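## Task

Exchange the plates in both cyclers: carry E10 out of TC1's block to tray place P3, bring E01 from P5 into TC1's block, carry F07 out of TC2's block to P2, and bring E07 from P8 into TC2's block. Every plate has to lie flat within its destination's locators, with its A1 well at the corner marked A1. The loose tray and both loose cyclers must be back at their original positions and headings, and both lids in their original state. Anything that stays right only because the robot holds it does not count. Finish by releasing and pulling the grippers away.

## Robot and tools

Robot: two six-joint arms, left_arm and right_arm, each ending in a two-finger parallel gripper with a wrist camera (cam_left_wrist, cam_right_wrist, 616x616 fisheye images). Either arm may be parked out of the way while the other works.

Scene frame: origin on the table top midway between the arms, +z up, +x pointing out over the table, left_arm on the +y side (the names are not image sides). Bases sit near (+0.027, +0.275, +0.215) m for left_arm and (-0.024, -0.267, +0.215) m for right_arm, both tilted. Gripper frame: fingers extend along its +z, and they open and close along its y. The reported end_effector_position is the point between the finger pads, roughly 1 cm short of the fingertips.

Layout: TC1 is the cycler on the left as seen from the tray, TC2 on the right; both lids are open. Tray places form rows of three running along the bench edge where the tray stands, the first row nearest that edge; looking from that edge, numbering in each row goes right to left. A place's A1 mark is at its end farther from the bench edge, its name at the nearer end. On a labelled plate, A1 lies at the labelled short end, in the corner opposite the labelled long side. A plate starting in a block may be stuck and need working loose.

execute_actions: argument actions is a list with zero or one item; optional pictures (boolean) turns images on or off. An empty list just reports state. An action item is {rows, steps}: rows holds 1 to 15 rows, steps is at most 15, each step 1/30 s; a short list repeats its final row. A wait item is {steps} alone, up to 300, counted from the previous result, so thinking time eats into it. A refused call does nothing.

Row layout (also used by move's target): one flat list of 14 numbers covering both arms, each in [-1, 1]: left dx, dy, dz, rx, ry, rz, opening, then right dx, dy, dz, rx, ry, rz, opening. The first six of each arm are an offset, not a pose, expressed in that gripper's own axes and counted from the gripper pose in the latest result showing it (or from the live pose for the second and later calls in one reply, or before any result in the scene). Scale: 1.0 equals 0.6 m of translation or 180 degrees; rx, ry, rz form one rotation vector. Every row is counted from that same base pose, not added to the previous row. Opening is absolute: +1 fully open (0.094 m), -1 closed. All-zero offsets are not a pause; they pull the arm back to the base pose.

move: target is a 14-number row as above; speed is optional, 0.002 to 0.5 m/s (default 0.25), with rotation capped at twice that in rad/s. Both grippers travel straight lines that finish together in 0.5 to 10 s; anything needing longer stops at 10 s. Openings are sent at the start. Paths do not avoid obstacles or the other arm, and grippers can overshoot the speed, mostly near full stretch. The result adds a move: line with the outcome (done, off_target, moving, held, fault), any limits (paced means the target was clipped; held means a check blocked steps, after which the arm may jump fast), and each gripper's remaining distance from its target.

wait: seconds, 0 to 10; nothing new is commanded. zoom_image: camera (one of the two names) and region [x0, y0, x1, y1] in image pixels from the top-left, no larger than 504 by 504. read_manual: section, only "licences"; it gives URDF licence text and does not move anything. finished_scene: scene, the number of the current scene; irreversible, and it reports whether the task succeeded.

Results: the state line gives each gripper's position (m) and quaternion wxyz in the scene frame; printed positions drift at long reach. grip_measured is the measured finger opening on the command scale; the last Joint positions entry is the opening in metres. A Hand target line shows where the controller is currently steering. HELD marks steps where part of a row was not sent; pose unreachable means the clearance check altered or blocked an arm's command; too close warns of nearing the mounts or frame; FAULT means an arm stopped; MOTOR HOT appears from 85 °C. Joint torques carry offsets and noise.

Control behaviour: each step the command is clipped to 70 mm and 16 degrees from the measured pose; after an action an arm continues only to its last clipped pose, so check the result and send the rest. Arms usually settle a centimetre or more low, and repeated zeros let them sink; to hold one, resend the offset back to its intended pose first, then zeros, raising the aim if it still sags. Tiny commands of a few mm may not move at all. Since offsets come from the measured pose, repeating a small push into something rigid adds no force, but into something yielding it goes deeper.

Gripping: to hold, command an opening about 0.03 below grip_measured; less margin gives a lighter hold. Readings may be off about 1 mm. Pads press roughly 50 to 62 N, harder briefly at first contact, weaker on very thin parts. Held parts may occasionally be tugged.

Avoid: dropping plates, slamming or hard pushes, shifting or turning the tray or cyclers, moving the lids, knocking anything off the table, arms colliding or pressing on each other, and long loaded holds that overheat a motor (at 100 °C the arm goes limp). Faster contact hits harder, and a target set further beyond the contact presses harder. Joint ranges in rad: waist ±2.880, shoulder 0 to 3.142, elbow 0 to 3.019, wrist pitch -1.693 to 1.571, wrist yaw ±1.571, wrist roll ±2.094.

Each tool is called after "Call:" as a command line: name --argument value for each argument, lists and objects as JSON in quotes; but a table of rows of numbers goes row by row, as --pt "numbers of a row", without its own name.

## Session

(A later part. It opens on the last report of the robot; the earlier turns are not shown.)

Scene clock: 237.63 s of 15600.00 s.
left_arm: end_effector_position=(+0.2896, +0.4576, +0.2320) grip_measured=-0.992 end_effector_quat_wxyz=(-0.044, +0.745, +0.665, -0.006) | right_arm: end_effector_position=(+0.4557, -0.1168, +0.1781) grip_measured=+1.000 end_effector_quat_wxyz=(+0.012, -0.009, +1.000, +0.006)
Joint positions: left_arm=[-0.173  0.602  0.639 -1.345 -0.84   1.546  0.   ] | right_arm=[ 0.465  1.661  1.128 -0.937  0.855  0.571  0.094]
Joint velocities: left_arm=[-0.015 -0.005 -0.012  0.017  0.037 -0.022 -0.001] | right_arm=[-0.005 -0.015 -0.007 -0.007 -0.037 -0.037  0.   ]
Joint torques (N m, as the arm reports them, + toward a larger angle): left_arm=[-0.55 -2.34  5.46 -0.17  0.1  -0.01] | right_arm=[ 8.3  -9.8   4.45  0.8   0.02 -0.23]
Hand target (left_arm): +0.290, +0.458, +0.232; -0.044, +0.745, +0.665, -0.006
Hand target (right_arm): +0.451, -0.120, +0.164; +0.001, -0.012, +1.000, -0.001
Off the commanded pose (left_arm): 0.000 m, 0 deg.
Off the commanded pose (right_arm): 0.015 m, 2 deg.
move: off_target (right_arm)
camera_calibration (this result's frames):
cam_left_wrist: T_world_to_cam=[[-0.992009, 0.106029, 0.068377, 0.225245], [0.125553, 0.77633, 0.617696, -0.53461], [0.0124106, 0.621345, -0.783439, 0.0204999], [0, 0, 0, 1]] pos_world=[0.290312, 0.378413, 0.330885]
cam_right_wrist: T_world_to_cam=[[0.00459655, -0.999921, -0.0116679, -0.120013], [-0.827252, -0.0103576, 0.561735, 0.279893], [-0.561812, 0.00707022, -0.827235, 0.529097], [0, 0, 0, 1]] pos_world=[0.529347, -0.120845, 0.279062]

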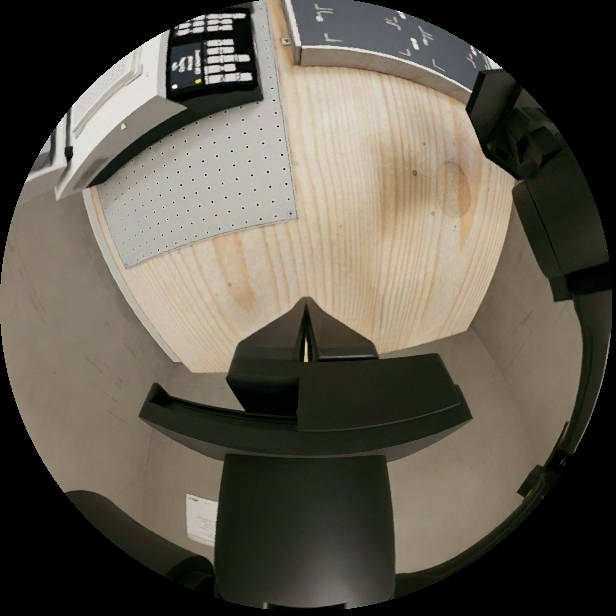

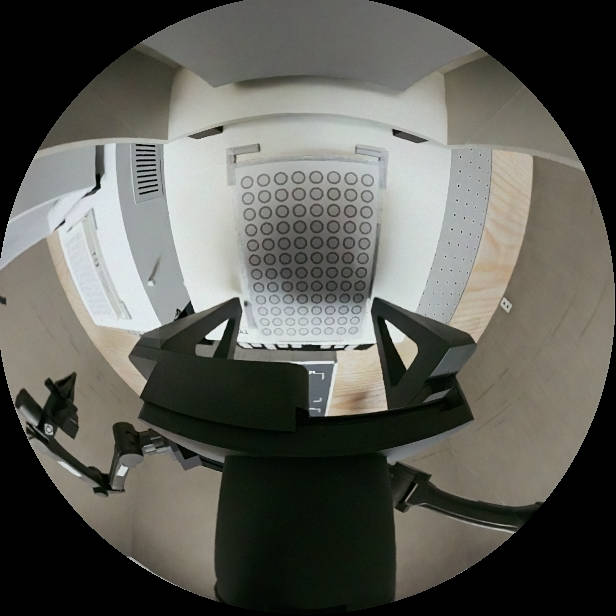

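Push +y (also sinks a bit), with opening 0.85.

Call:
move --target '[0,0,0,0,0,0,-1, -0.008,0.025,0,0,0,0,0.85]' --speed 0.04

Call:
move --target '[0,0,0,0,0,0,-1, 0,0,0,0,0,0,1]'

Call:
move --target '[0,0,0,0,0,0,-1, 0.02,0,-0.08,0,0,0,1]' --speed 0.08

Call:
move --target '[0,0,0,0,0,0,-1, 0.2,0,0,0,0,0,1]'

Call:
zoom_image --camera "cam_right_wrist" --region '[150,0,460,220]'

Scene clock: 239.80 s of 15600.00 s.
left_arm: end_effector_position=(+0.2896, +0.4576, +0.2320) grip_measured=-0.992 end_effector_quat_wxyz=(-0.044, +0.745, +0.665, -0.006) | right_arm: end_effector_position=(+0.4540, -0.1161, +0.1752) grip_measured=+0.852 end_effector_quat_wxyz=(+0.011, -0.010, +1.000, -0.001)
Joint positions: left_arm=[-0.173  0.602  0.639 -1.345 -0.84   1.546  0.   ] | right_arm=[ 0.465  1.671  1.128 -0.94   0.865  0.577  0.087]
Joint velocities: left_arm=[-0.005 -0.005 -0.022  0.002 -0.022  0.081 -0.001] | right_arm=[ 0.005 -0.005  0.002 -0.012 -0.066 -0.037 -0.   ]
Joint torques (N m, as the arm reports them, + toward a larger angle): left_arm=[-0.31 -2.49  5.41 -0.08  0.04  0.02] | right_arm=[11.24 -8.05  7.97 -0.14 -0.17 -0.04]
Hand target (left_arm): +0.290, +0.458, +0.232; -0.044, +0.745, +0.665, -0.006
Hand target (right_arm): +0.460, -0.102, +0.179; +0.012, -0.009, +1.000, +0.006
Off the commanded pose (left_arm): 0.000 m, 0 deg.
Off the commanded pose (right_arm): 0.016 m, 1 deg.
move: off_target (right_arm)
camera_calibration (this result's frames):
cam_left_wrist: T_world_to_cam=[[-0.992009, 0.106029, 0.068377, 0.225245], [0.125553, 0.77633, 0.617696, -0.53461], [0.0124106, 0.621345, -0.783439, 0.0204999], [0, 0, 0, 1]] pos_world=[0.290312, 0.378413, 0.330885]
cam_right_wrist: T_world_to_cam=[[0.00801949, -0.999966, 0.00167595, -0.123218], [-0.82653, -0.00568521, 0.562865, 0.280133], [-0.562836, -0.00589911, -0.826547, 0.524547], [0, 0, 0, 1]] pos_world=[0.527761, -0.118527, 0.276093]

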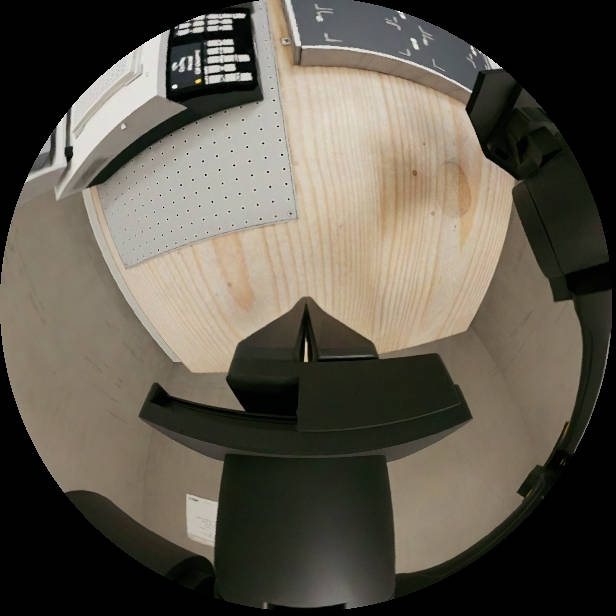

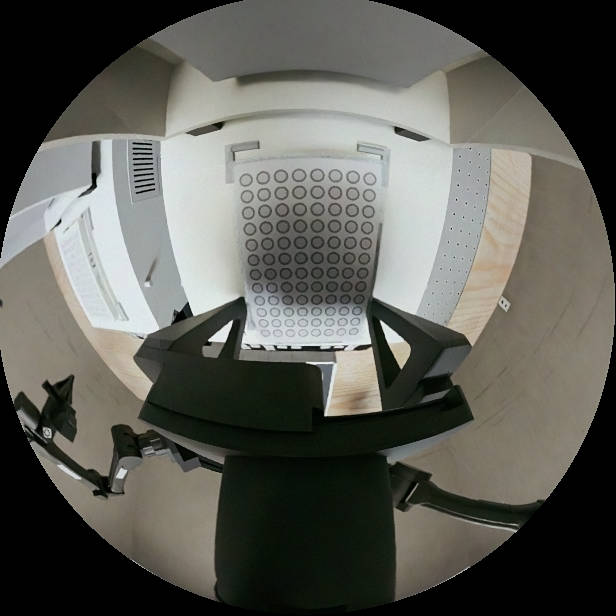

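Scene clock: 240.30 s of 15600.00 s.
left_arm: end_effector_position=(+0.2896, +0.4576, +0.2320) grip_measured=-0.992 end_effector_quat_wxyz=(-0.044, +0.745, +0.665, -0.006) | right_arm: end_effector_position=(+0.4540, -0.1161, +0.1752) grip_measured=+1.000 end_effector_quat_wxyz=(+0.011, -0.010, +1.000, -0.001)
Joint positions: left_arm=[-0.173  0.602  0.639 -1.345 -0.84   1.546  0.   ] | right_arm=[ 0.465  1.671  1.128 -0.94   0.866  0.577  0.094]
Joint velocities: left_arm=[ 0.005 -0.005  0.012 -0.002 -0.007 -0.022 -0.001] | right_arm=[-0.024 -0.005 -0.002 -0.012  0.051 -0.051  0.   ]
Joint torques (N m, as the arm reports them, + toward a larger angle): left_arm=[-0.28 -2.77  5.36 -0.11  0.1   0.01] | right_arm=[ 10.14 -10.37   5.28   0.21   0.11  -0.13]
Hand target (left_arm): +0.290, +0.458, +0.232; -0.044, +0.745, +0.665, -0.006
Hand target (right_arm): +0.454, -0.116, +0.175; +0.011, -0.010, +1.000, -0.001
Off the commanded pose (left_arm): 0.000 m, 0 deg.
Off the commanded pose (right_arm): 0.000 m, 0 deg.
move: done
camera_calibration (this result's frames):
cam_left_wrist: T_world_to_cam=[[-0.992009, 0.106029, 0.068377, 0.225245], [0.125553, 0.77633, 0.617696, -0.53461], [0.0124106, 0.621345, -0.783439, 0.0204999], [0, 0, 0, 1]] pos_world=[0.290312, 0.378413, 0.330885]
cam_right_wrist: T_world_to_cam=[[0.00801227, -0.999966, 0.00199283, -0.123325], [-0.82665, -0.0055022, 0.562689, 0.28027], [-0.562659, -0.00615579, -0.826666, 0.524479], [0, 0, 0, 1]] pos_world=[0.527776, -0.11855, 0.27611]

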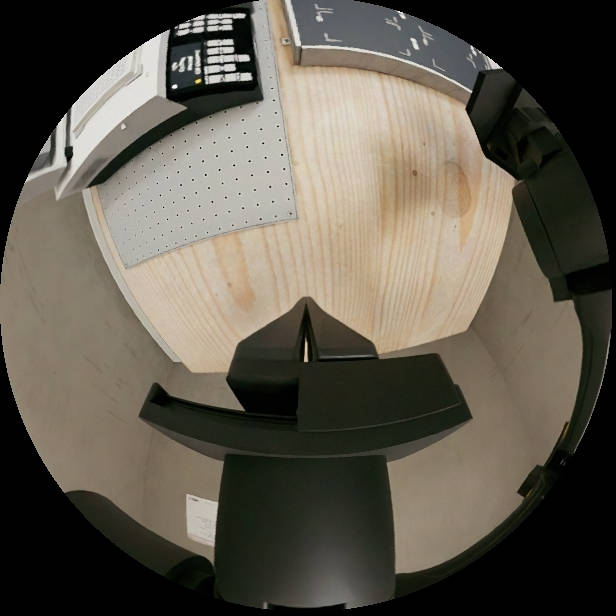

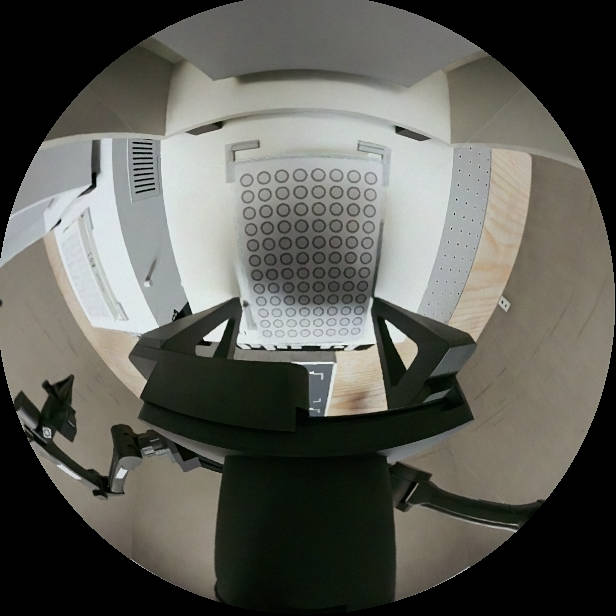

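Scene clock: 241.27 s of 15600.00 s.
left_arm: end_effector_position=(+0.2896, +0.4576, +0.2320) grip_measured=-0.992 end_effector_quat_wxyz=(-0.044, +0.745, +0.665, -0.006) | right_arm: end_effector_position=(+0.4310, -0.1187, +0.2103) grip_measured=+1.000 end_effector_quat_wxyz=(+0.000, -0.020, +1.000, -0.008)
Joint positions: left_arm=[-0.173  0.602  0.639 -1.345 -0.84   1.546  0.   ] | right_arm=[ 0.541  1.638  1.128 -1.102  0.866  0.706  0.094]
Joint velocities: left_arm=[-0.015 -0.005  0.012 -0.002 -0.066  0.007 -0.001] | right_arm=[-0.024 -0.015 -0.007 -0.017 -0.051  0.007  0.   ]
Joint torques (N m, as the arm reports them, + toward a larger angle): left_arm=[-0.19 -2.71  5.43 -0.04  0.09  0.02] | right_arm=[ 11.14 -10.01   7.26  -0.27   0.23  -0.08]
Hand target (left_arm): +0.290, +0.458, +0.232; -0.044, +0.745, +0.665, -0.006
Hand target (right_arm): +0.441, -0.116, +0.223; +0.011, -0.010, +1.000, -0.001
Off the commanded pose (left_arm): 0.000 m, 0 deg.
Off the commanded pose (right_arm): 0.016 m, 2 deg.
move: off_target (right_arm)
camera_calibration (this result's frames):
cam_left_wrist: T_world_to_cam=[[-0.992009, 0.106029, 0.068377, 0.225245], [0.125553, 0.77633, 0.617696, -0.53461], [0.0124106, 0.621345, -0.783439, 0.0204999], [0, 0, 0, 1]] pos_world=[0.290312, 0.378413, 0.330885]
cam_right_wrist: T_world_to_cam=[[0.0269568, -0.999499, 0.0165987, -0.136979], [-0.814165, -0.0123178, 0.580503, 0.231562], [-0.580008, -0.0291626, -0.814089, 0.542625], [0, 0, 0, 1]] pos_world=[0.506948, -0.118234, 0.309596]

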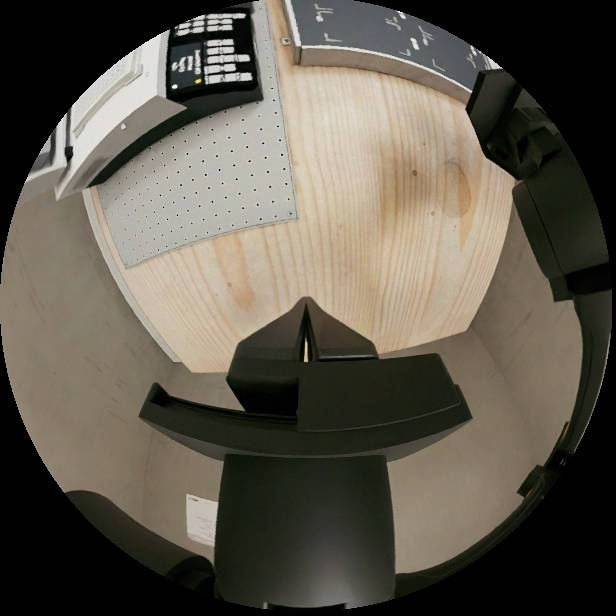

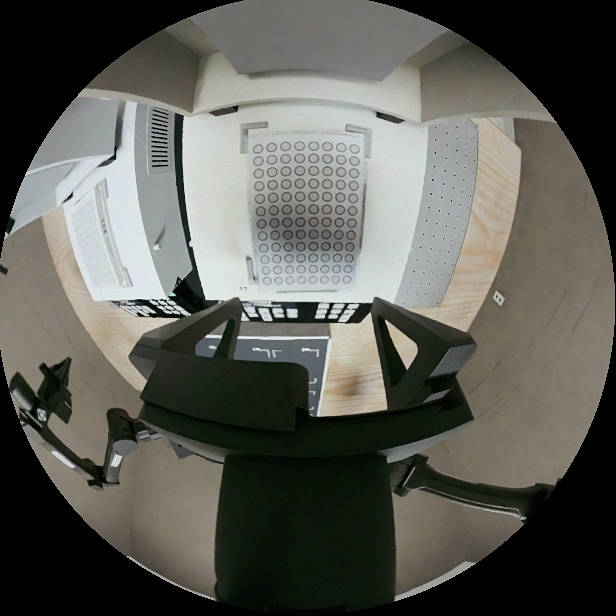

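Scene clock: 242.33 s of 15600.00 s.
left_arm: end_effector_position=(+0.2896, +0.4576, +0.2320) grip_measured=-0.992 end_effector_quat_wxyz=(-0.044, +0.745, +0.665, -0.006) | right_arm: end_effector_position=(+0.3106, -0.1228, +0.2061) grip_measured=+1.000 end_effector_quat_wxyz=(-0.006, -0.027, +1.000, -0.014)
Joint positions: left_arm=[-0.173  0.602  0.639 -1.345 -0.84   1.546  0.   ] | right_arm=[ 0.676  1.567  0.842 -1.07   0.847  0.916  0.094]
Joint velocities: left_arm=[-0.005 -0.015 -0.007  0.012  0.051 -0.11   0.   ] | right_arm=[-0.005 -0.005 -0.012 -0.027  0.022  0.066  0.   ]
Joint torques (N m, as the arm reports them, + toward a larger angle): left_arm=[-0.03 -2.63  5.51 -0.12  0.09  0.02] | right_arm=[ 8.85 -8.68  5.22  0.48  0.13 -0.09]
Hand target (left_arm): +0.290, +0.458, +0.232; -0.044, +0.745, +0.665, -0.006
Hand target (right_arm): +0.311, -0.121, +0.210; +0.000, -0.020, +1.000, -0.008
Off the commanded pose (left_arm): 0.000 m, 0 deg.
Off the commanded pose (right_arm): 0.004 m, 1 deg.
move: done
camera_calibration (this result's frames):
cam_left_wrist: T_world_to_cam=[[-0.992009, 0.106029, 0.068377, 0.225245], [0.125553, 0.77633, 0.617696, -0.53461], [0.0124106, 0.621345, -0.783439, 0.0204999], [0, 0, 0, 1]] pos_world=[0.290312, 0.378413, 0.330885]
cam_right_wrist: T_world_to_cam=[[0.0420473, -0.998682, 0.0294307, -0.145024], [-0.80667, -0.0165534, 0.59077, 0.130938], [-0.589504, -0.0485811, -0.806303, 0.468217], [0, 0, 0, 1]] pos_world=[0.387737, -0.119919, 0.304439]

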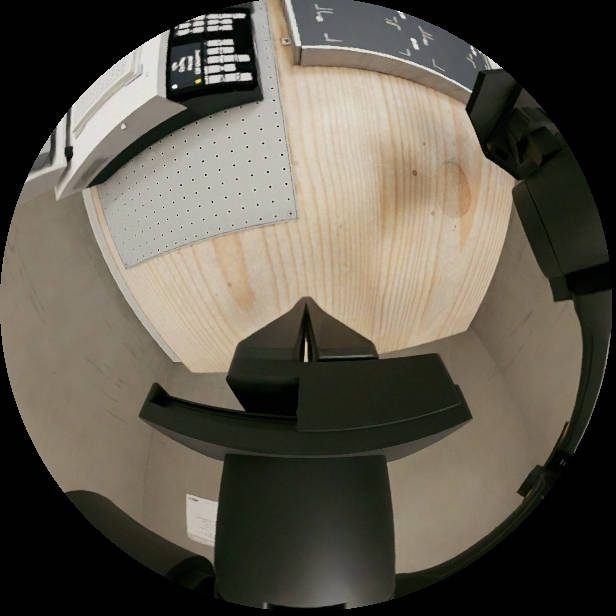

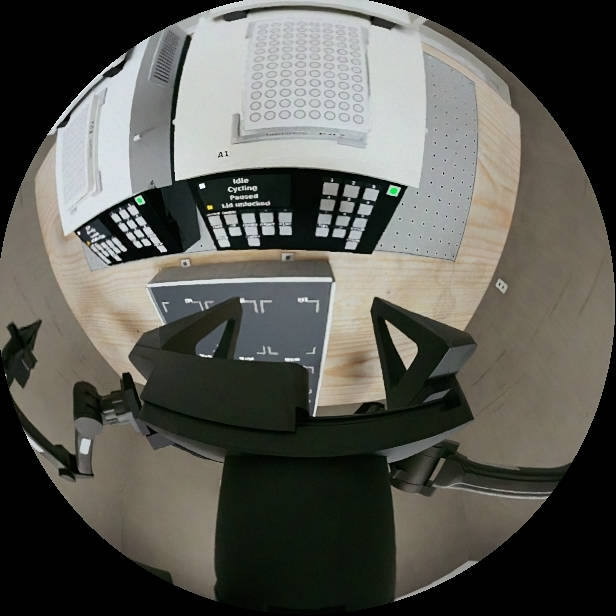

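Region (150, 0, 460, 220) of cam_right_wrist's 616x616 image, scaled by 1.626, with more detail than that image has; it fills the top 358 rows of this view, and the rest is white.

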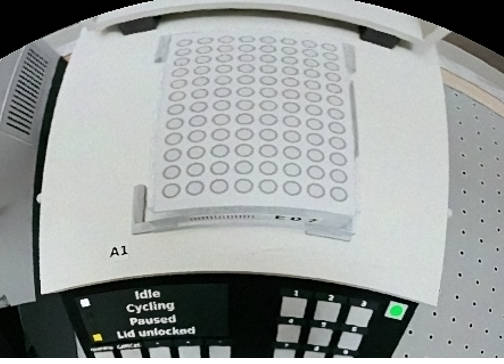

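Call:
move --target '[0,0,0,0,0,0,-1, -0.25,0.012,0.0,-0.009,-0.004,0.017,1]' --speed 0.15

Call:
move --target '[0,0,0,0,0,0,-1, -0.005,0.0,0.085,0,0,0.005,1]' --speed 0.07

Call:
move --target '[0,0,0,0,0,0,-1, 0,0,0,0,0,0,0.45]'

Call:
move --target '[0,0,0,0,0,0,-1, 0,0,-0.04,0,0,0,0.45]' --speed 0.05

Scene clock: 245.50 s of 15600.00 s.
left_arm: end_effector_position=(+0.2896, +0.4576, +0.2320) grip_measured=-0.992 end_effector_quat_wxyz=(-0.044, +0.745, +0.665, -0.006) | right_arm: end_effector_position=(+0.4484, -0.1075, +0.2099) grip_measured=+1.000 end_effector_quat_wxyz=(+0.007, -0.005, +1.000, +0.004)
Joint positions: left_arm=[-0.173  0.602  0.639 -1.345 -0.84   1.546  0.   ] | right_arm=[ 0.533  1.663  1.169 -1.07   0.857  0.694  0.094]
Joint velocities: left_arm=[-0.015 -0.015 -0.017  0.002  0.081 -0.007 -0.   ] | right_arm=[-0.005 -0.005 -0.007 -0.007 -0.051 -0.007  0.   ]
Joint torques (N m, as the arm reports them, + toward a larger angle): left_arm=[ 0.12 -2.76  5.3  -0.03  0.07 -0.01] | right_arm=[ 9.02 -9.03  7.95 -0.31  0.04 -0.22]
Hand target (left_arm): +0.290, +0.458, +0.232; -0.044, +0.745, +0.665, -0.006
Hand target (right_arm): +0.460, -0.111, +0.204; +0.001, -0.001, +1.000, +0.000
Off the commanded pose (left_arm): 0.000 m, 0 deg.
Off the commanded pose (right_arm): 0.013 m, 1 deg.
move: off_target (right_arm)
camera_calibration (this result's frames):
cam_left_wrist: T_world_to_cam=[[-0.992009, 0.106029, 0.068377, 0.225245], [0.125553, 0.77633, 0.617696, -0.53461], [0.0124106, 0.621345, -0.783439, 0.0204999], [0, 0, 0, 1]] pos_world=[0.290312, 0.378413, 0.330885]
cam_right_wrist: T_world_to_cam=[[-0.00343206, -0.999967, -0.00739005, -0.10768], [-0.822251, -0.00138389, 0.569124, 0.253297], [-0.569115, 0.00802974, -0.822219, 0.553505], [0, 0, 0, 1]] pos_world=[0.522912, -0.11177, 0.310149]

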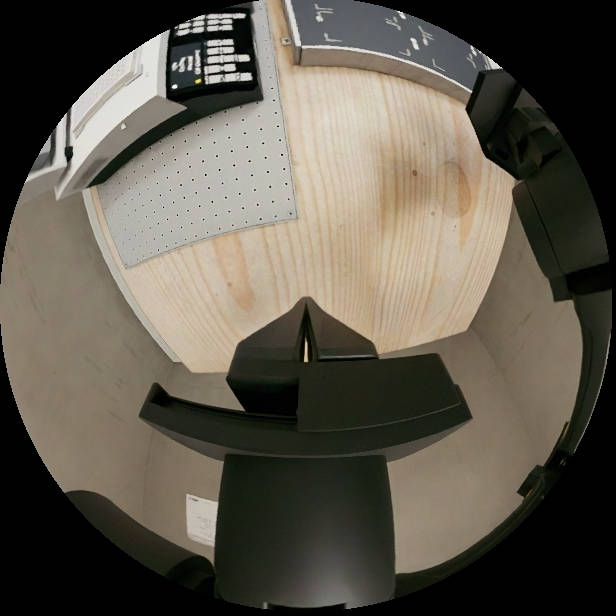

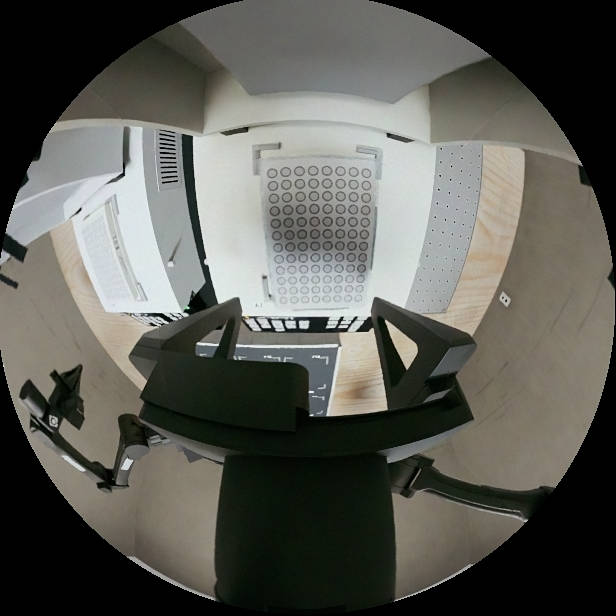

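Scene clock: 246.47 s of 15600.00 s.
left_arm: end_effector_position=(+0.2896, +0.4576, +0.2320) grip_measured=-0.992 end_effector_quat_wxyz=(-0.044, +0.745, +0.665, -0.006) | right_arm: end_effector_position=(+0.4576, -0.1048, +0.1844) grip_measured=+1.000 end_effector_quat_wxyz=(+0.022, +0.009, +1.000, +0.013)
Joint positions: left_arm=[-0.173  0.602  0.639 -1.345 -0.84   1.546  0.   ] | right_arm=[ 0.487  1.672  1.136 -0.922  0.857  0.612  0.094]
Joint velocities: left_arm=[-0.005 -0.005  0.002 -0.007 -0.095 -0.007 -0.001] | right_arm=[ 0.005 -0.024 -0.007 -0.007 -0.051  0.022  0.   ]
Joint torques (N m, as the arm reports them, + toward a larger angle): left_arm=[-0.27 -2.96  5.42 -0.05  0.06  0.  ] | right_arm=[ 7.6  -8.44  4.26  2.02 -0.05 -0.45]
Hand target (left_arm): +0.290, +0.458, +0.232; -0.044, +0.745, +0.665, -0.006
Hand target (right_arm): +0.452, -0.108, +0.160; +0.007, +0.004, +1.000, +0.004
Off the commanded pose (left_arm): 0.000 m, 0 deg.
Off the commanded pose (right_arm): 0.026 m, 2 deg.
move: off_target (right_arm)
camera_calibration (this result's frames):
cam_left_wrist: T_world_to_cam=[[-0.992009, 0.106029, 0.068377, 0.225245], [0.125553, 0.77633, 0.617696, -0.53461], [0.0124106, 0.621345, -0.783439, 0.0204999], [0, 0, 0, 1]] pos_world=[0.290312, 0.378413, 0.330885]
cam_right_wrist: T_world_to_cam=[[-0.0303381, -0.999178, -0.0269022, -0.0891401], [-0.837817, 0.0107422, 0.545845, 0.288046], [-0.545107, 0.039099, -0.837454, 0.532809], [0, 0, 0, 1]] pos_world=[0.529064, -0.112993, 0.286576]

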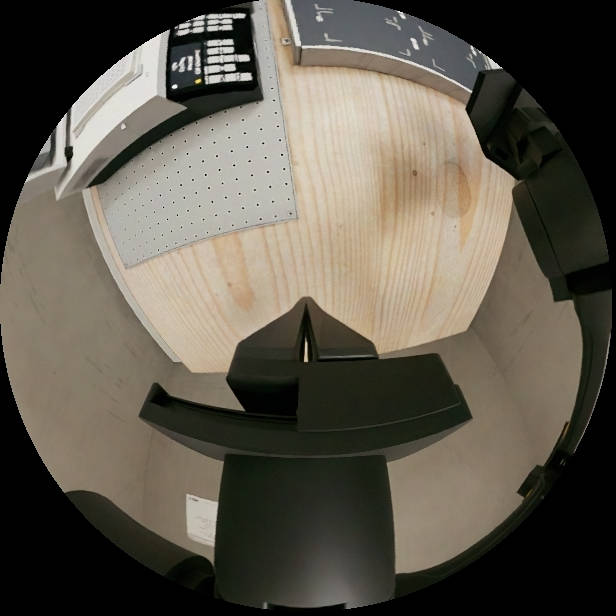

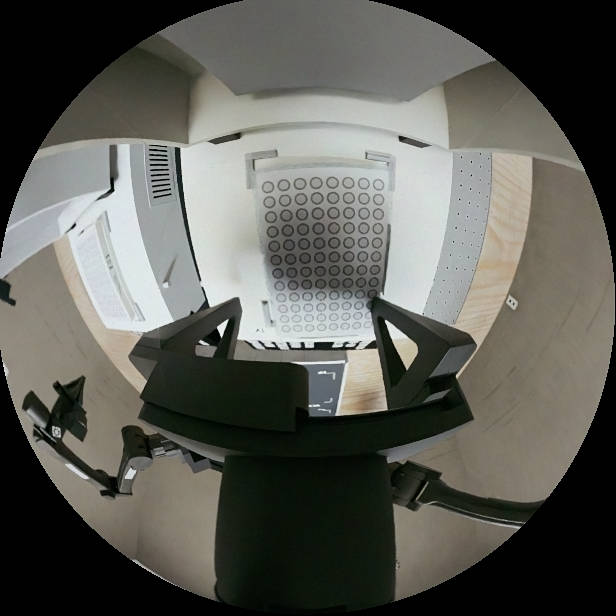

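Scene clock: 246.97 s of 15600.00 s.
left_arm: end_effector_position=(+0.2896, +0.4576, +0.2320) grip_measured=-0.992 end_effector_quat_wxyz=(-0.044, +0.745, +0.665, -0.006) | right_arm: end_effector_position=(+0.4585, -0.1061, +0.1858) grip_measured=+0.452 end_effector_quat_wxyz=(+0.024, +0.010, +1.000, +0.012)
Joint positions: left_arm=[-0.173  0.602  0.639 -1.345 -0.84   1.546  0.   ] | right_arm=[ 0.488  1.669  1.136 -0.923  0.861  0.612  0.068]
Joint velocities: left_arm=[ 0.015 -0.015  0.017 -0.002 -0.095  0.022  0.001] | right_arm=[-0.005  0.005 -0.002 -0.017 -0.066  0.066  0.   ]
Joint torques (N m, as the arm reports them, + toward a larger angle): left_arm=[-0.43 -2.61  5.45 -0.12  0.09  0.01] | right_arm=[ 10.2  -10.6    5.44   0.33  -0.03  -0.14]
Hand target (left_arm): +0.290, +0.458, +0.232; -0.044, +0.745, +0.665, -0.006
Hand target (right_arm): +0.458, -0.105, +0.184; +0.021, +0.009, +1.000, +0.013
Off the commanded pose (left_arm): 0.000 m, 0 deg.
Off the commanded pose (right_arm): 0.002 m, 0 deg.
move: done
camera_calibration (this result's frames):
cam_left_wrist: T_world_to_cam=[[-0.992009, 0.106029, 0.068377, 0.225245], [0.125553, 0.77633, 0.617696, -0.53461], [0.0124106, 0.621345, -0.783439, 0.0204999], [0, 0, 0, 1]] pos_world=[0.290312, 0.378413, 0.330885]
cam_right_wrist: T_world_to_cam=[[-0.0314313, -0.9992, -0.0247215, -0.0902507], [-0.840204, 0.0130172, 0.542114, 0.290102], [-0.541359, 0.0378104, -0.839941, 0.533175], [0, 0, 0, 1]] pos_world=[0.529547, -0.114114, 0.288336]

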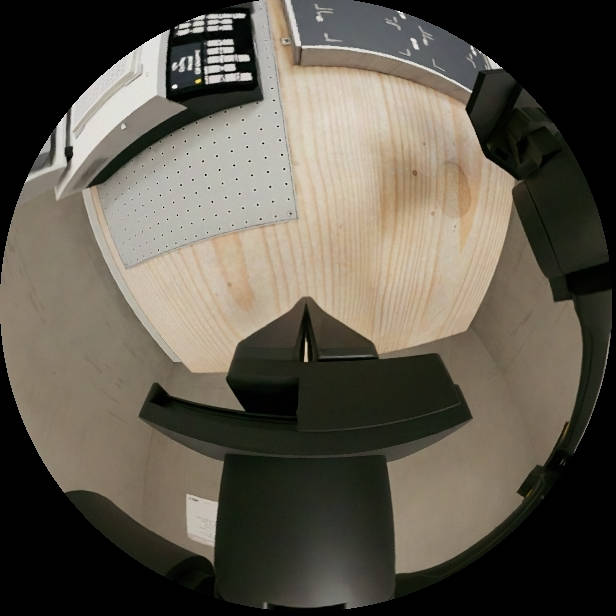

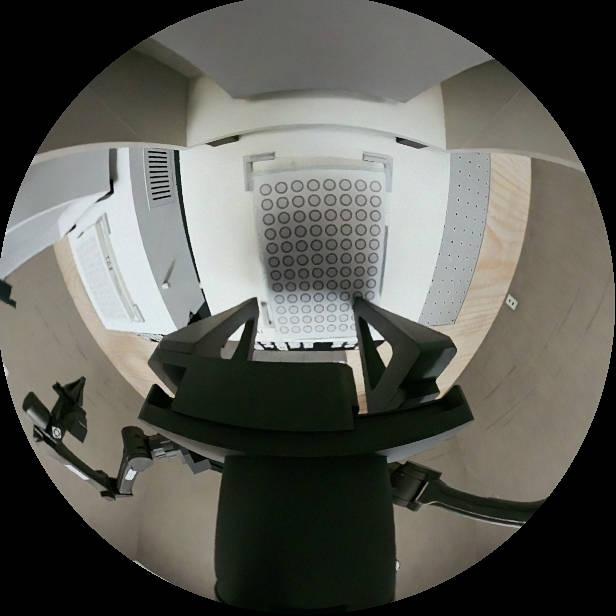

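Scene clock: 247.80 s of 15600.00 s.
left_arm: end_effector_position=(+0.2896, +0.4576, +0.2320) grip_measured=-0.992 end_effector_quat_wxyz=(-0.044, +0.745, +0.665, -0.006) | right_arm: end_effector_position=(+0.4465, -0.1097, +0.1943) grip_measured=+0.452 end_effector_quat_wxyz=(+0.011, +0.001, +1.000, +0.003)
Joint positions: left_arm=[-0.173  0.602  0.639 -1.345 -0.84   1.546  0.   ] | right_arm=[ 0.509  1.663  1.136 -1.001  0.862  0.662  0.068]
Joint velocities: left_arm=[-0.015 -0.005 -0.007 -0.007 -0.037 -0.066 -0.   ] | right_arm=[-0.015 -0.015 -0.007 -0.022 -0.007  0.007  0.001]
Joint torques (N m, as the arm reports them, + toward a larger angle): left_arm=[-0.27 -2.66  5.46 -0.08  0.08  0.01] | right_arm=[ 12.07 -10.86   7.39  -0.49   0.21  -0.05]
Hand target (left_arm): +0.290, +0.458, +0.232; -0.044, +0.745, +0.665, -0.006
Hand target (right_arm): +0.457, -0.107, +0.210; +0.024, +0.010, +1.000, +0.012
Off the commanded pose (left_arm): 0.000 m, 0 deg.
Off the commanded pose (right_arm): 0.019 m, 2 deg.
move: off_target (right_arm)
camera_calibration (this result's frames):
cam_left_wrist: T_world_to_cam=[[-0.992009, 0.106029, 0.068377, 0.225245], [0.125553, 0.77633, 0.617696, -0.53461], [0.0124106, 0.621345, -0.783439, 0.0204999], [0, 0, 0, 1]] pos_world=[0.290312, 0.378413, 0.330885]
cam_right_wrist: T_world_to_cam=[[-0.014759, -0.999872, -0.00624912, -0.105135], [-0.826195, 0.00867465, 0.563318, 0.264574], [-0.563191, 0.013477, -0.826217, 0.538341], [0, 0, 0, 1]] pos_world=[0.520227, -0.114672, 0.29509]

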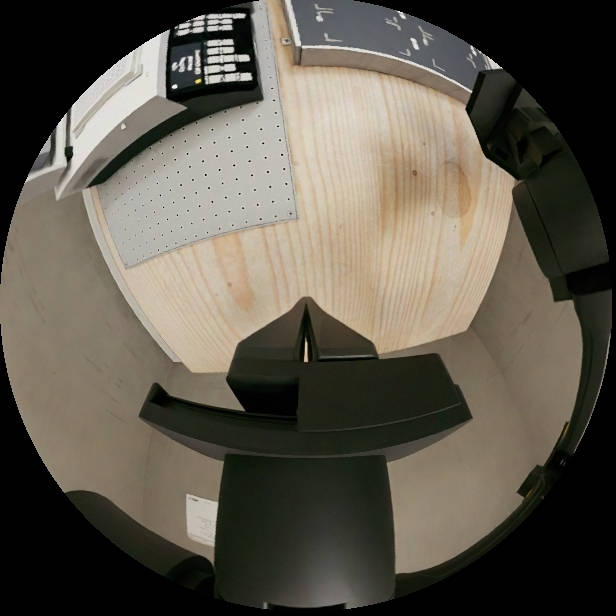

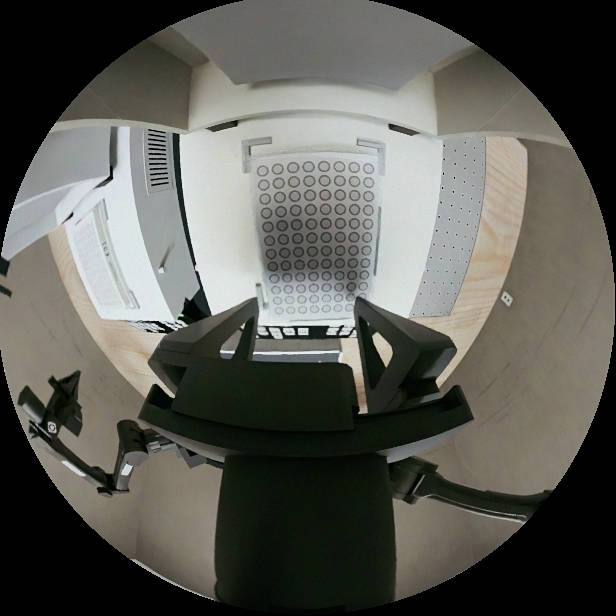

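Missed (y off). Redo carefully.

Call:
move --target '[0,0,0,0,0,0,-1, 0,-0.025,-0.02,0,0.006,0,1]' --speed 0.07

Scene clock: 249.17 s of 15600.00 s.
left_arm: end_effector_position=(+0.2896, +0.4576, +0.2320) grip_measured=-0.992 end_effector_quat_wxyz=(-0.044, +0.745, +0.665, -0.006) | right_arm: end_effector_position=(+0.4441, -0.1228, +0.2032) grip_measured=+1.000 end_effector_quat_wxyz=(+0.002, -0.004, +1.000, +0.002)
Joint positions: left_arm=[-0.173  0.602  0.639 -1.345 -0.84   1.546  0.   ] | right_arm=[ 0.509  1.631  1.136 -1.057  0.853  0.67   0.094]
Joint velocities: left_arm=[ 0.005 -0.005 -0.007  0.017  0.022 -0.051  0.   ] | right_arm=[-0.015 -0.015  0.002  0.007  0.037 -0.022  0.   ]
Joint torques (N m, as the arm reports them, + toward a larger angle): left_arm=[-0.42 -2.6   5.46 -0.1   0.07  0.03] | right_arm=[ 9.92 -9.74  5.85 -0.27  0.01 -0.07]
Hand target (left_arm): +0.290, +0.458, +0.232; -0.044, +0.745, +0.665, -0.006
Hand target (right_arm): +0.446, -0.125, +0.206; +0.002, +0.001, +1.000, +0.004
Off the commanded pose (left_arm): 0.000 m, 0 deg.
Off the commanded pose (right_arm): 0.004 m, 1 deg.
move: done
camera_calibration (this result's frames):
cam_left_wrist: T_world_to_cam=[[-0.992009, 0.106029, 0.068377, 0.225245], [0.125553, 0.77633, 0.617696, -0.53461], [0.0124106, 0.621345, -0.783439, 0.0204999], [0, 0, 0, 1]] pos_world=[0.290312, 0.378413, 0.330885]
cam_right_wrist: T_world_to_cam=[[-0.00491257, -0.999982, -0.00352187, -0.123164], [-0.816109, 0.00197395, 0.577895, 0.249446], [-0.577878, 0.00571317, -0.816103, 0.548078], [0, 0, 0, 1]] pos_world=[0.519692, -0.126786, 0.302702]

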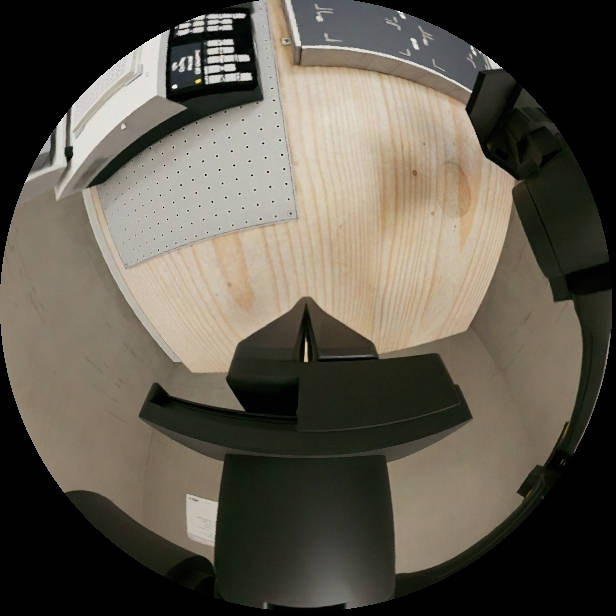

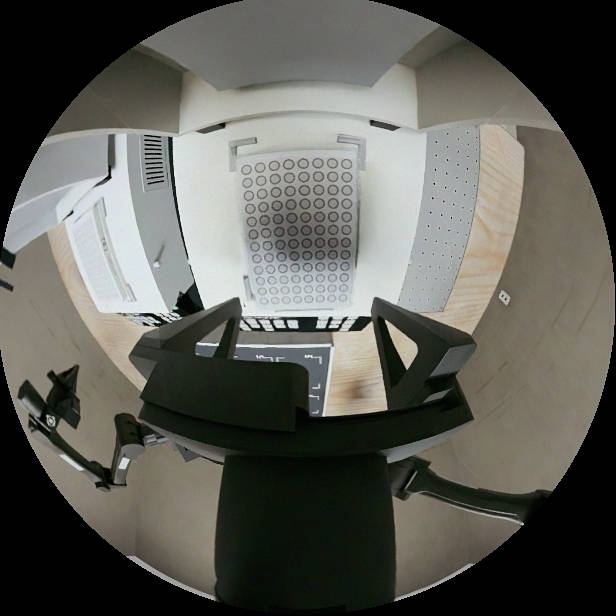

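Call:
move --target '[0,0,0,0,0,0,-1, -0.005,0.004,0.078,0,0,0,1]' --speed 0.07

Call:
move --target '[0,0,0,0,0,0,-1, 0,0,0,0,0,0,0.45]'

Call:
move --target '[0,0,0,0,0,0,-1, -0.01,0,-0.045,0,0,0,0.45]' --speed 0.05

Scene clock: 251.47 s of 15600.00 s.
left_arm: end_effector_position=(+0.2896, +0.4576, +0.2320) grip_measured=-0.992 end_effector_quat_wxyz=(-0.044, +0.745, +0.665, -0.006) | right_arm: end_effector_position=(+0.4521, -0.1168, +0.1704) grip_measured=+1.000 end_effector_quat_wxyz=(+0.013, -0.001, +1.000, +0.009)
Joint positions: left_arm=[-0.173  0.602  0.639 -1.345 -0.84   1.546  0.   ] | right_arm=[ 0.454  1.659  1.106 -0.898  0.85   0.565  0.094]
Joint velocities: left_arm=[-0.015  0.005 -0.002  0.002 -0.022  0.066 -0.   ] | right_arm=[ 0.005 -0.015  0.007  0.012  0.007  0.051  0.   ]
Joint torques (N m, as the arm reports them, + toward a larger angle): left_arm=[-0.69 -2.7   5.48 -0.15  0.06  0.02] | right_arm=[  8.04 -10.07   4.46   0.68   0.02  -0.19]
Hand target (left_arm): +0.290, +0.458, +0.232; -0.044, +0.745, +0.665, -0.006
Hand target (right_arm): +0.447, -0.120, +0.156; +0.002, -0.004, +1.000, +0.002
Off the commanded pose (left_arm): 0.000 m, 0 deg.
Off the commanded pose (right_arm): 0.015 m, 1 deg.
move: off_target (right_arm)
camera_calibration (this result's frames):
cam_left_wrist: T_world_to_cam=[[-0.992009, 0.106029, 0.068377, 0.225245], [0.125553, 0.77633, 0.617696, -0.53461], [0.0124106, 0.621345, -0.783439, 0.0204999], [0, 0, 0, 1]] pos_world=[0.290312, 0.378413, 0.330885]
cam_right_wrist: T_world_to_cam=[[-0.0106039, -0.999789, -0.0175659, -0.112178], [-0.828074, -0.00106717, 0.560617, 0.282931], [-0.560518, 0.0204906, -0.827889, 0.521771], [0, 0, 0, 1]] pos_world=[0.52556, -0.122543, 0.271382]

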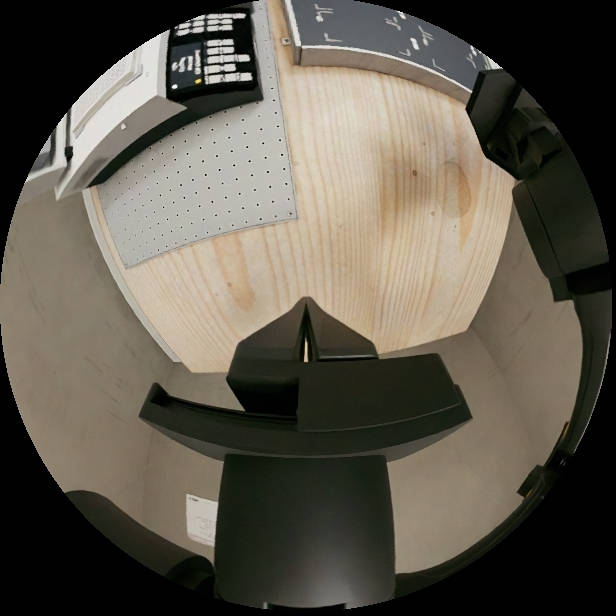

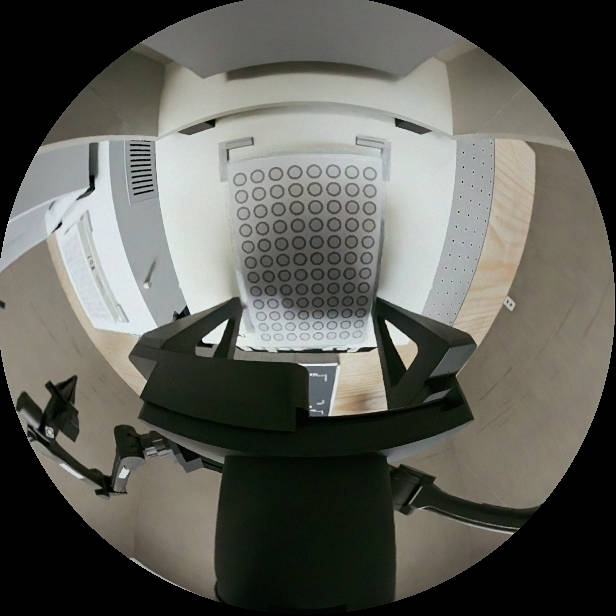

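Scene clock: 251.97 s of 15600.00 s.
left_arm: end_effector_position=(+0.2896, +0.4576, +0.2320) grip_measured=-0.992 end_effector_quat_wxyz=(-0.044, +0.745, +0.665, -0.006) | right_arm: end_effector_position=(+0.4525, -0.1172, +0.1707) grip_measured=+0.763 end_effector_quat_wxyz=(+0.013, -0.001, +1.000, +0.009)
Joint positions: left_arm=[-0.173  0.602  0.639 -1.345 -0.84   1.546  0.   ] | right_arm=[ 0.454  1.658  1.106 -0.898  0.851  0.565  0.083]
Joint velocities: left_arm=[ 0.005 -0.005 -0.002 -0.012 -0.037  0.095 -0.001] | right_arm=[ 0.005  0.005 -0.007 -0.007 -0.007  0.037 -0.003]
Joint torques (N m, as the arm reports them, + toward a larger angle): left_arm=[-0.46 -2.25  5.46 -0.1   0.09  0.02] | right_arm=[  9.98 -10.53   5.24   0.28   0.06  -0.13]
Hand target (left_arm): +0.290, +0.458, +0.232; -0.044, +0.745, +0.665, -0.006
Hand target (right_arm): +0.452, -0.117, +0.170; +0.013, -0.001, +1.000, +0.009
Off the commanded pose (left_arm): 0.000 m, 0 deg.
Off the commanded pose (right_arm): 0.001 m, 0 deg.
move: done
camera_calibration (this result's frames):
cam_left_wrist: T_world_to_cam=[[-0.992009, 0.106029, 0.068377, 0.225245], [0.125553, 0.77633, 0.617696, -0.53461], [0.0124106, 0.621345, -0.783439, 0.0204999], [0, 0, 0, 1]] pos_world=[0.290312, 0.378413, 0.330885]
cam_right_wrist: T_world_to_cam=[[-0.0114785, -0.999789, -0.0170423, -0.112312], [-0.828767, -0.0000237537, 0.559594, 0.283657], [-0.559476, 0.0205474, -0.828592, 0.52192], [0, 0, 0, 1]] pos_world=[0.525798, -0.123006, 0.271812]

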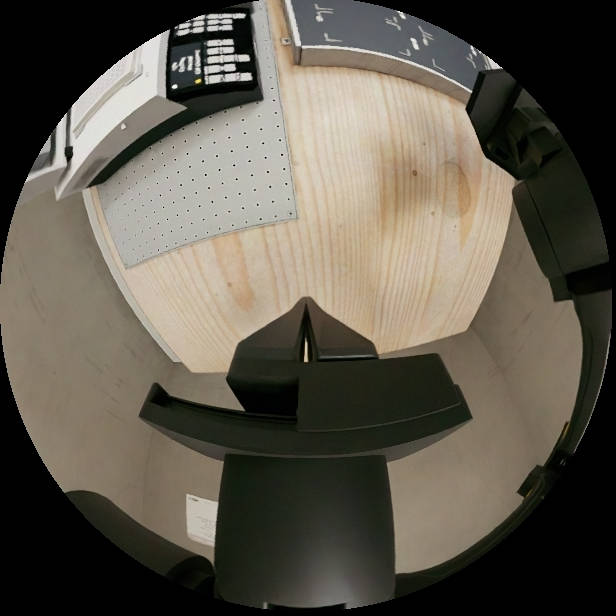

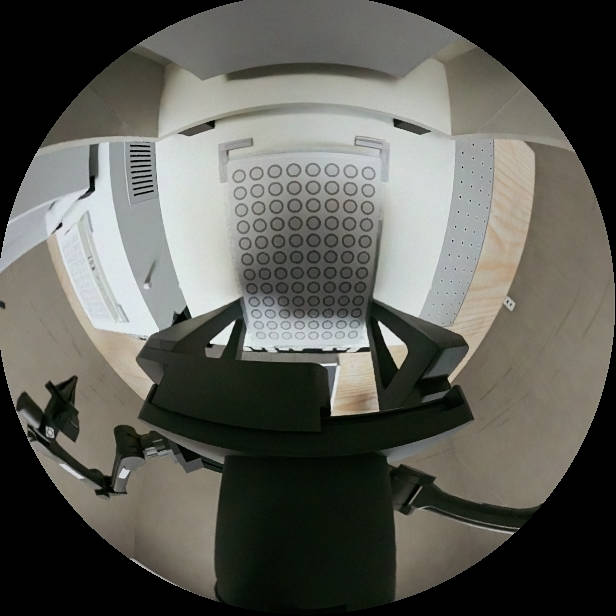

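Scene clock: 252.83 s of 15600.00 s.
left_arm: end_effector_position=(+0.2896, +0.4576, +0.2320) grip_measured=-0.992 end_effector_quat_wxyz=(-0.044, +0.745, +0.665, -0.006) | right_arm: end_effector_position=(+0.4374, -0.1219, +0.1777) grip_measured=+0.763 end_effector_quat_wxyz=(-0.006, -0.018, +1.000, -0.004)
Joint positions: left_arm=[-0.173  0.602  0.639 -1.345 -0.84   1.546  0.   ] | right_arm=[ 0.473  1.655  1.106 -0.992  0.851  0.611  0.083]
Joint velocities: left_arm=[ 0.005 -0.005  0.002 -0.012  0.007  0.022  0.001] | right_arm=[ 0.005 -0.015 -0.007  0.002 -0.051  0.022 -0.001]
Joint torques (N m, as the arm reports them, + toward a larger angle): left_arm=[-0.31 -2.71  5.3  -0.06  0.11  0.01] | right_arm=[ 11.57 -10.98   8.51  -0.55   0.23  -0.03]
Hand target (left_arm): +0.290, +0.458, +0.232; -0.044, +0.745, +0.665, -0.006
Hand target (right_arm): +0.457, -0.118, +0.198; +0.013, -0.001, +1.000, +0.009
Off the commanded pose (left_arm): 0.000 m, 0 deg.
Off the commanded pose (right_arm): 0.029 m, 3 deg.
move: off_target (right_arm)
camera_calibration (this result's frames):
cam_left_wrist: T_world_to_cam=[[-0.992009, 0.106029, 0.068377, 0.225245], [0.125553, 0.77633, 0.617696, -0.53461], [0.0124106, 0.621345, -0.783439, 0.0204999], [0, 0, 0, 1]] pos_world=[0.290312, 0.378413, 0.330885]
cam_right_wrist: T_world_to_cam=[[0.0229092, -0.999707, 0.00781958, -0.136535], [-0.806244, -0.0138498, 0.591421, 0.250009], [-0.59114, -0.0198535, -0.806325, 0.524323], [0, 0, 0, 1]] pos_world=[0.514644, -0.122622, 0.275982]

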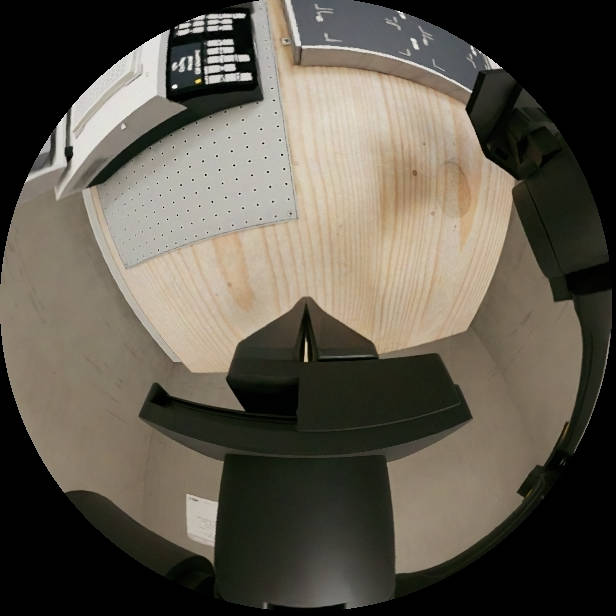

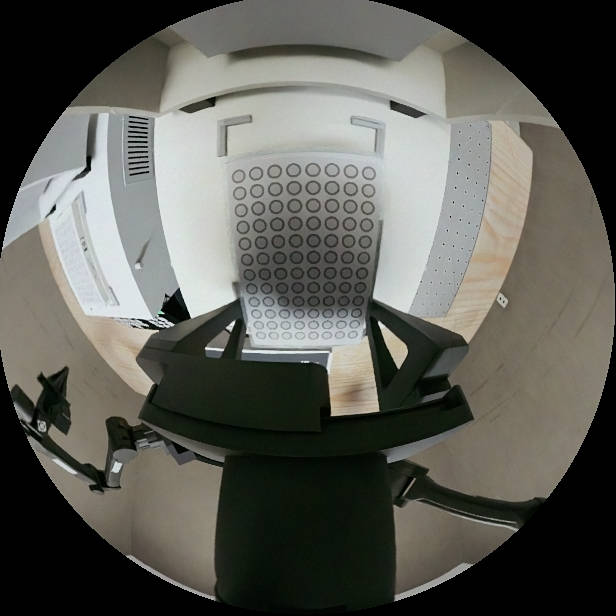

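Call:
move --target '[0,0,0,0,0,0,-1, -0.05,0.008,-0.005,0,0,0.012,0.45]' --speed 0.05

Scene clock: 254.33 s of 15600.00 s.
left_arm: end_effector_position=(+0.2896, +0.4576, +0.2320) grip_measured=-0.992 end_effector_quat_wxyz=(-0.044, +0.745, +0.665, -0.006) | right_arm: end_effector_position=(+0.4541, -0.1163, +0.1824) grip_measured=+0.763 end_effector_quat_wxyz=(-0.004, -0.012, +1.000, -0.002)
Joint positions: left_arm=[-0.173  0.602  0.639 -1.345 -0.84   1.546  0.   ] | right_arm=[ 0.473  1.679  1.161 -1.016  0.851  0.617  0.083]
Joint velocities: left_arm=[-0.015  0.005 -0.002  0.007 -0.051 -0.037 -0.001] | right_arm=[-0.005 -0.005  0.002  0.002 -0.051 -0.007  0.001]
Joint torques (N m, as the arm reports them, + toward a larger angle): left_arm=[-0.43 -2.88  5.48 -0.11  0.08 -0.02] | right_arm=[  9.31 -10.04   8.14  -0.29   0.1   -0.08]
Hand target (left_arm): +0.290, +0.458, +0.232; -0.044, +0.745, +0.665, -0.006
Hand target (right_arm): +0.467, -0.117, +0.180; -0.006, +0.001, +1.000, -0.003
Off the commanded pose (left_arm): 0.000 m, 0 deg.
Off the commanded pose (right_arm): 0.013 m, 2 deg.
move: off_target (right_arm)
camera_calibration (this result's frames):
cam_left_wrist: T_world_to_cam=[[-0.992009, 0.106029, 0.068377, 0.225245], [0.125553, 0.77633, 0.617696, -0.53461], [0.0124106, 0.621345, -0.783439, 0.0204999], [0, 0, 0, 1]] pos_world=[0.290312, 0.378413, 0.330885]
cam_right_wrist: T_world_to_cam=[[0.0113269, -0.999923, 0.00513978, -0.125645], [-0.808655, -0.00613654, 0.588251, 0.263374], [-0.588174, -0.0108194, -0.808662, 0.538214], [0, 0, 0, 1]] pos_world=[0.530966, -0.118196, 0.280948]

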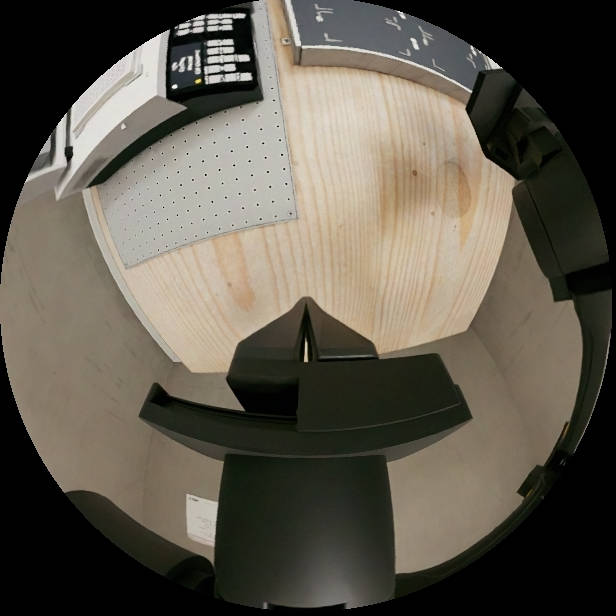

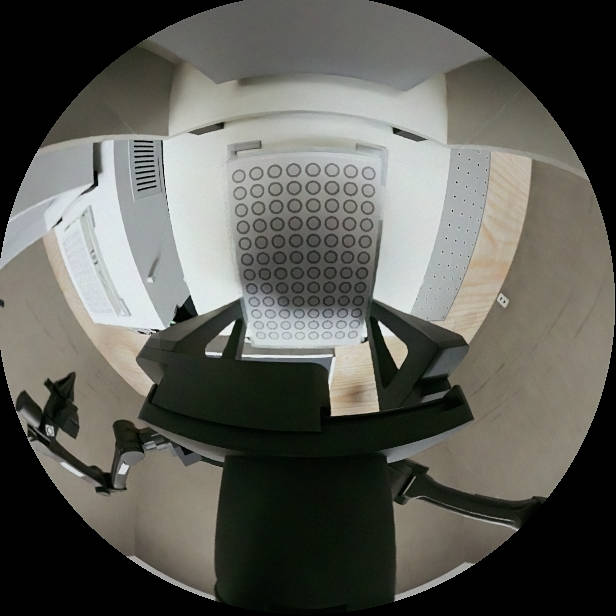

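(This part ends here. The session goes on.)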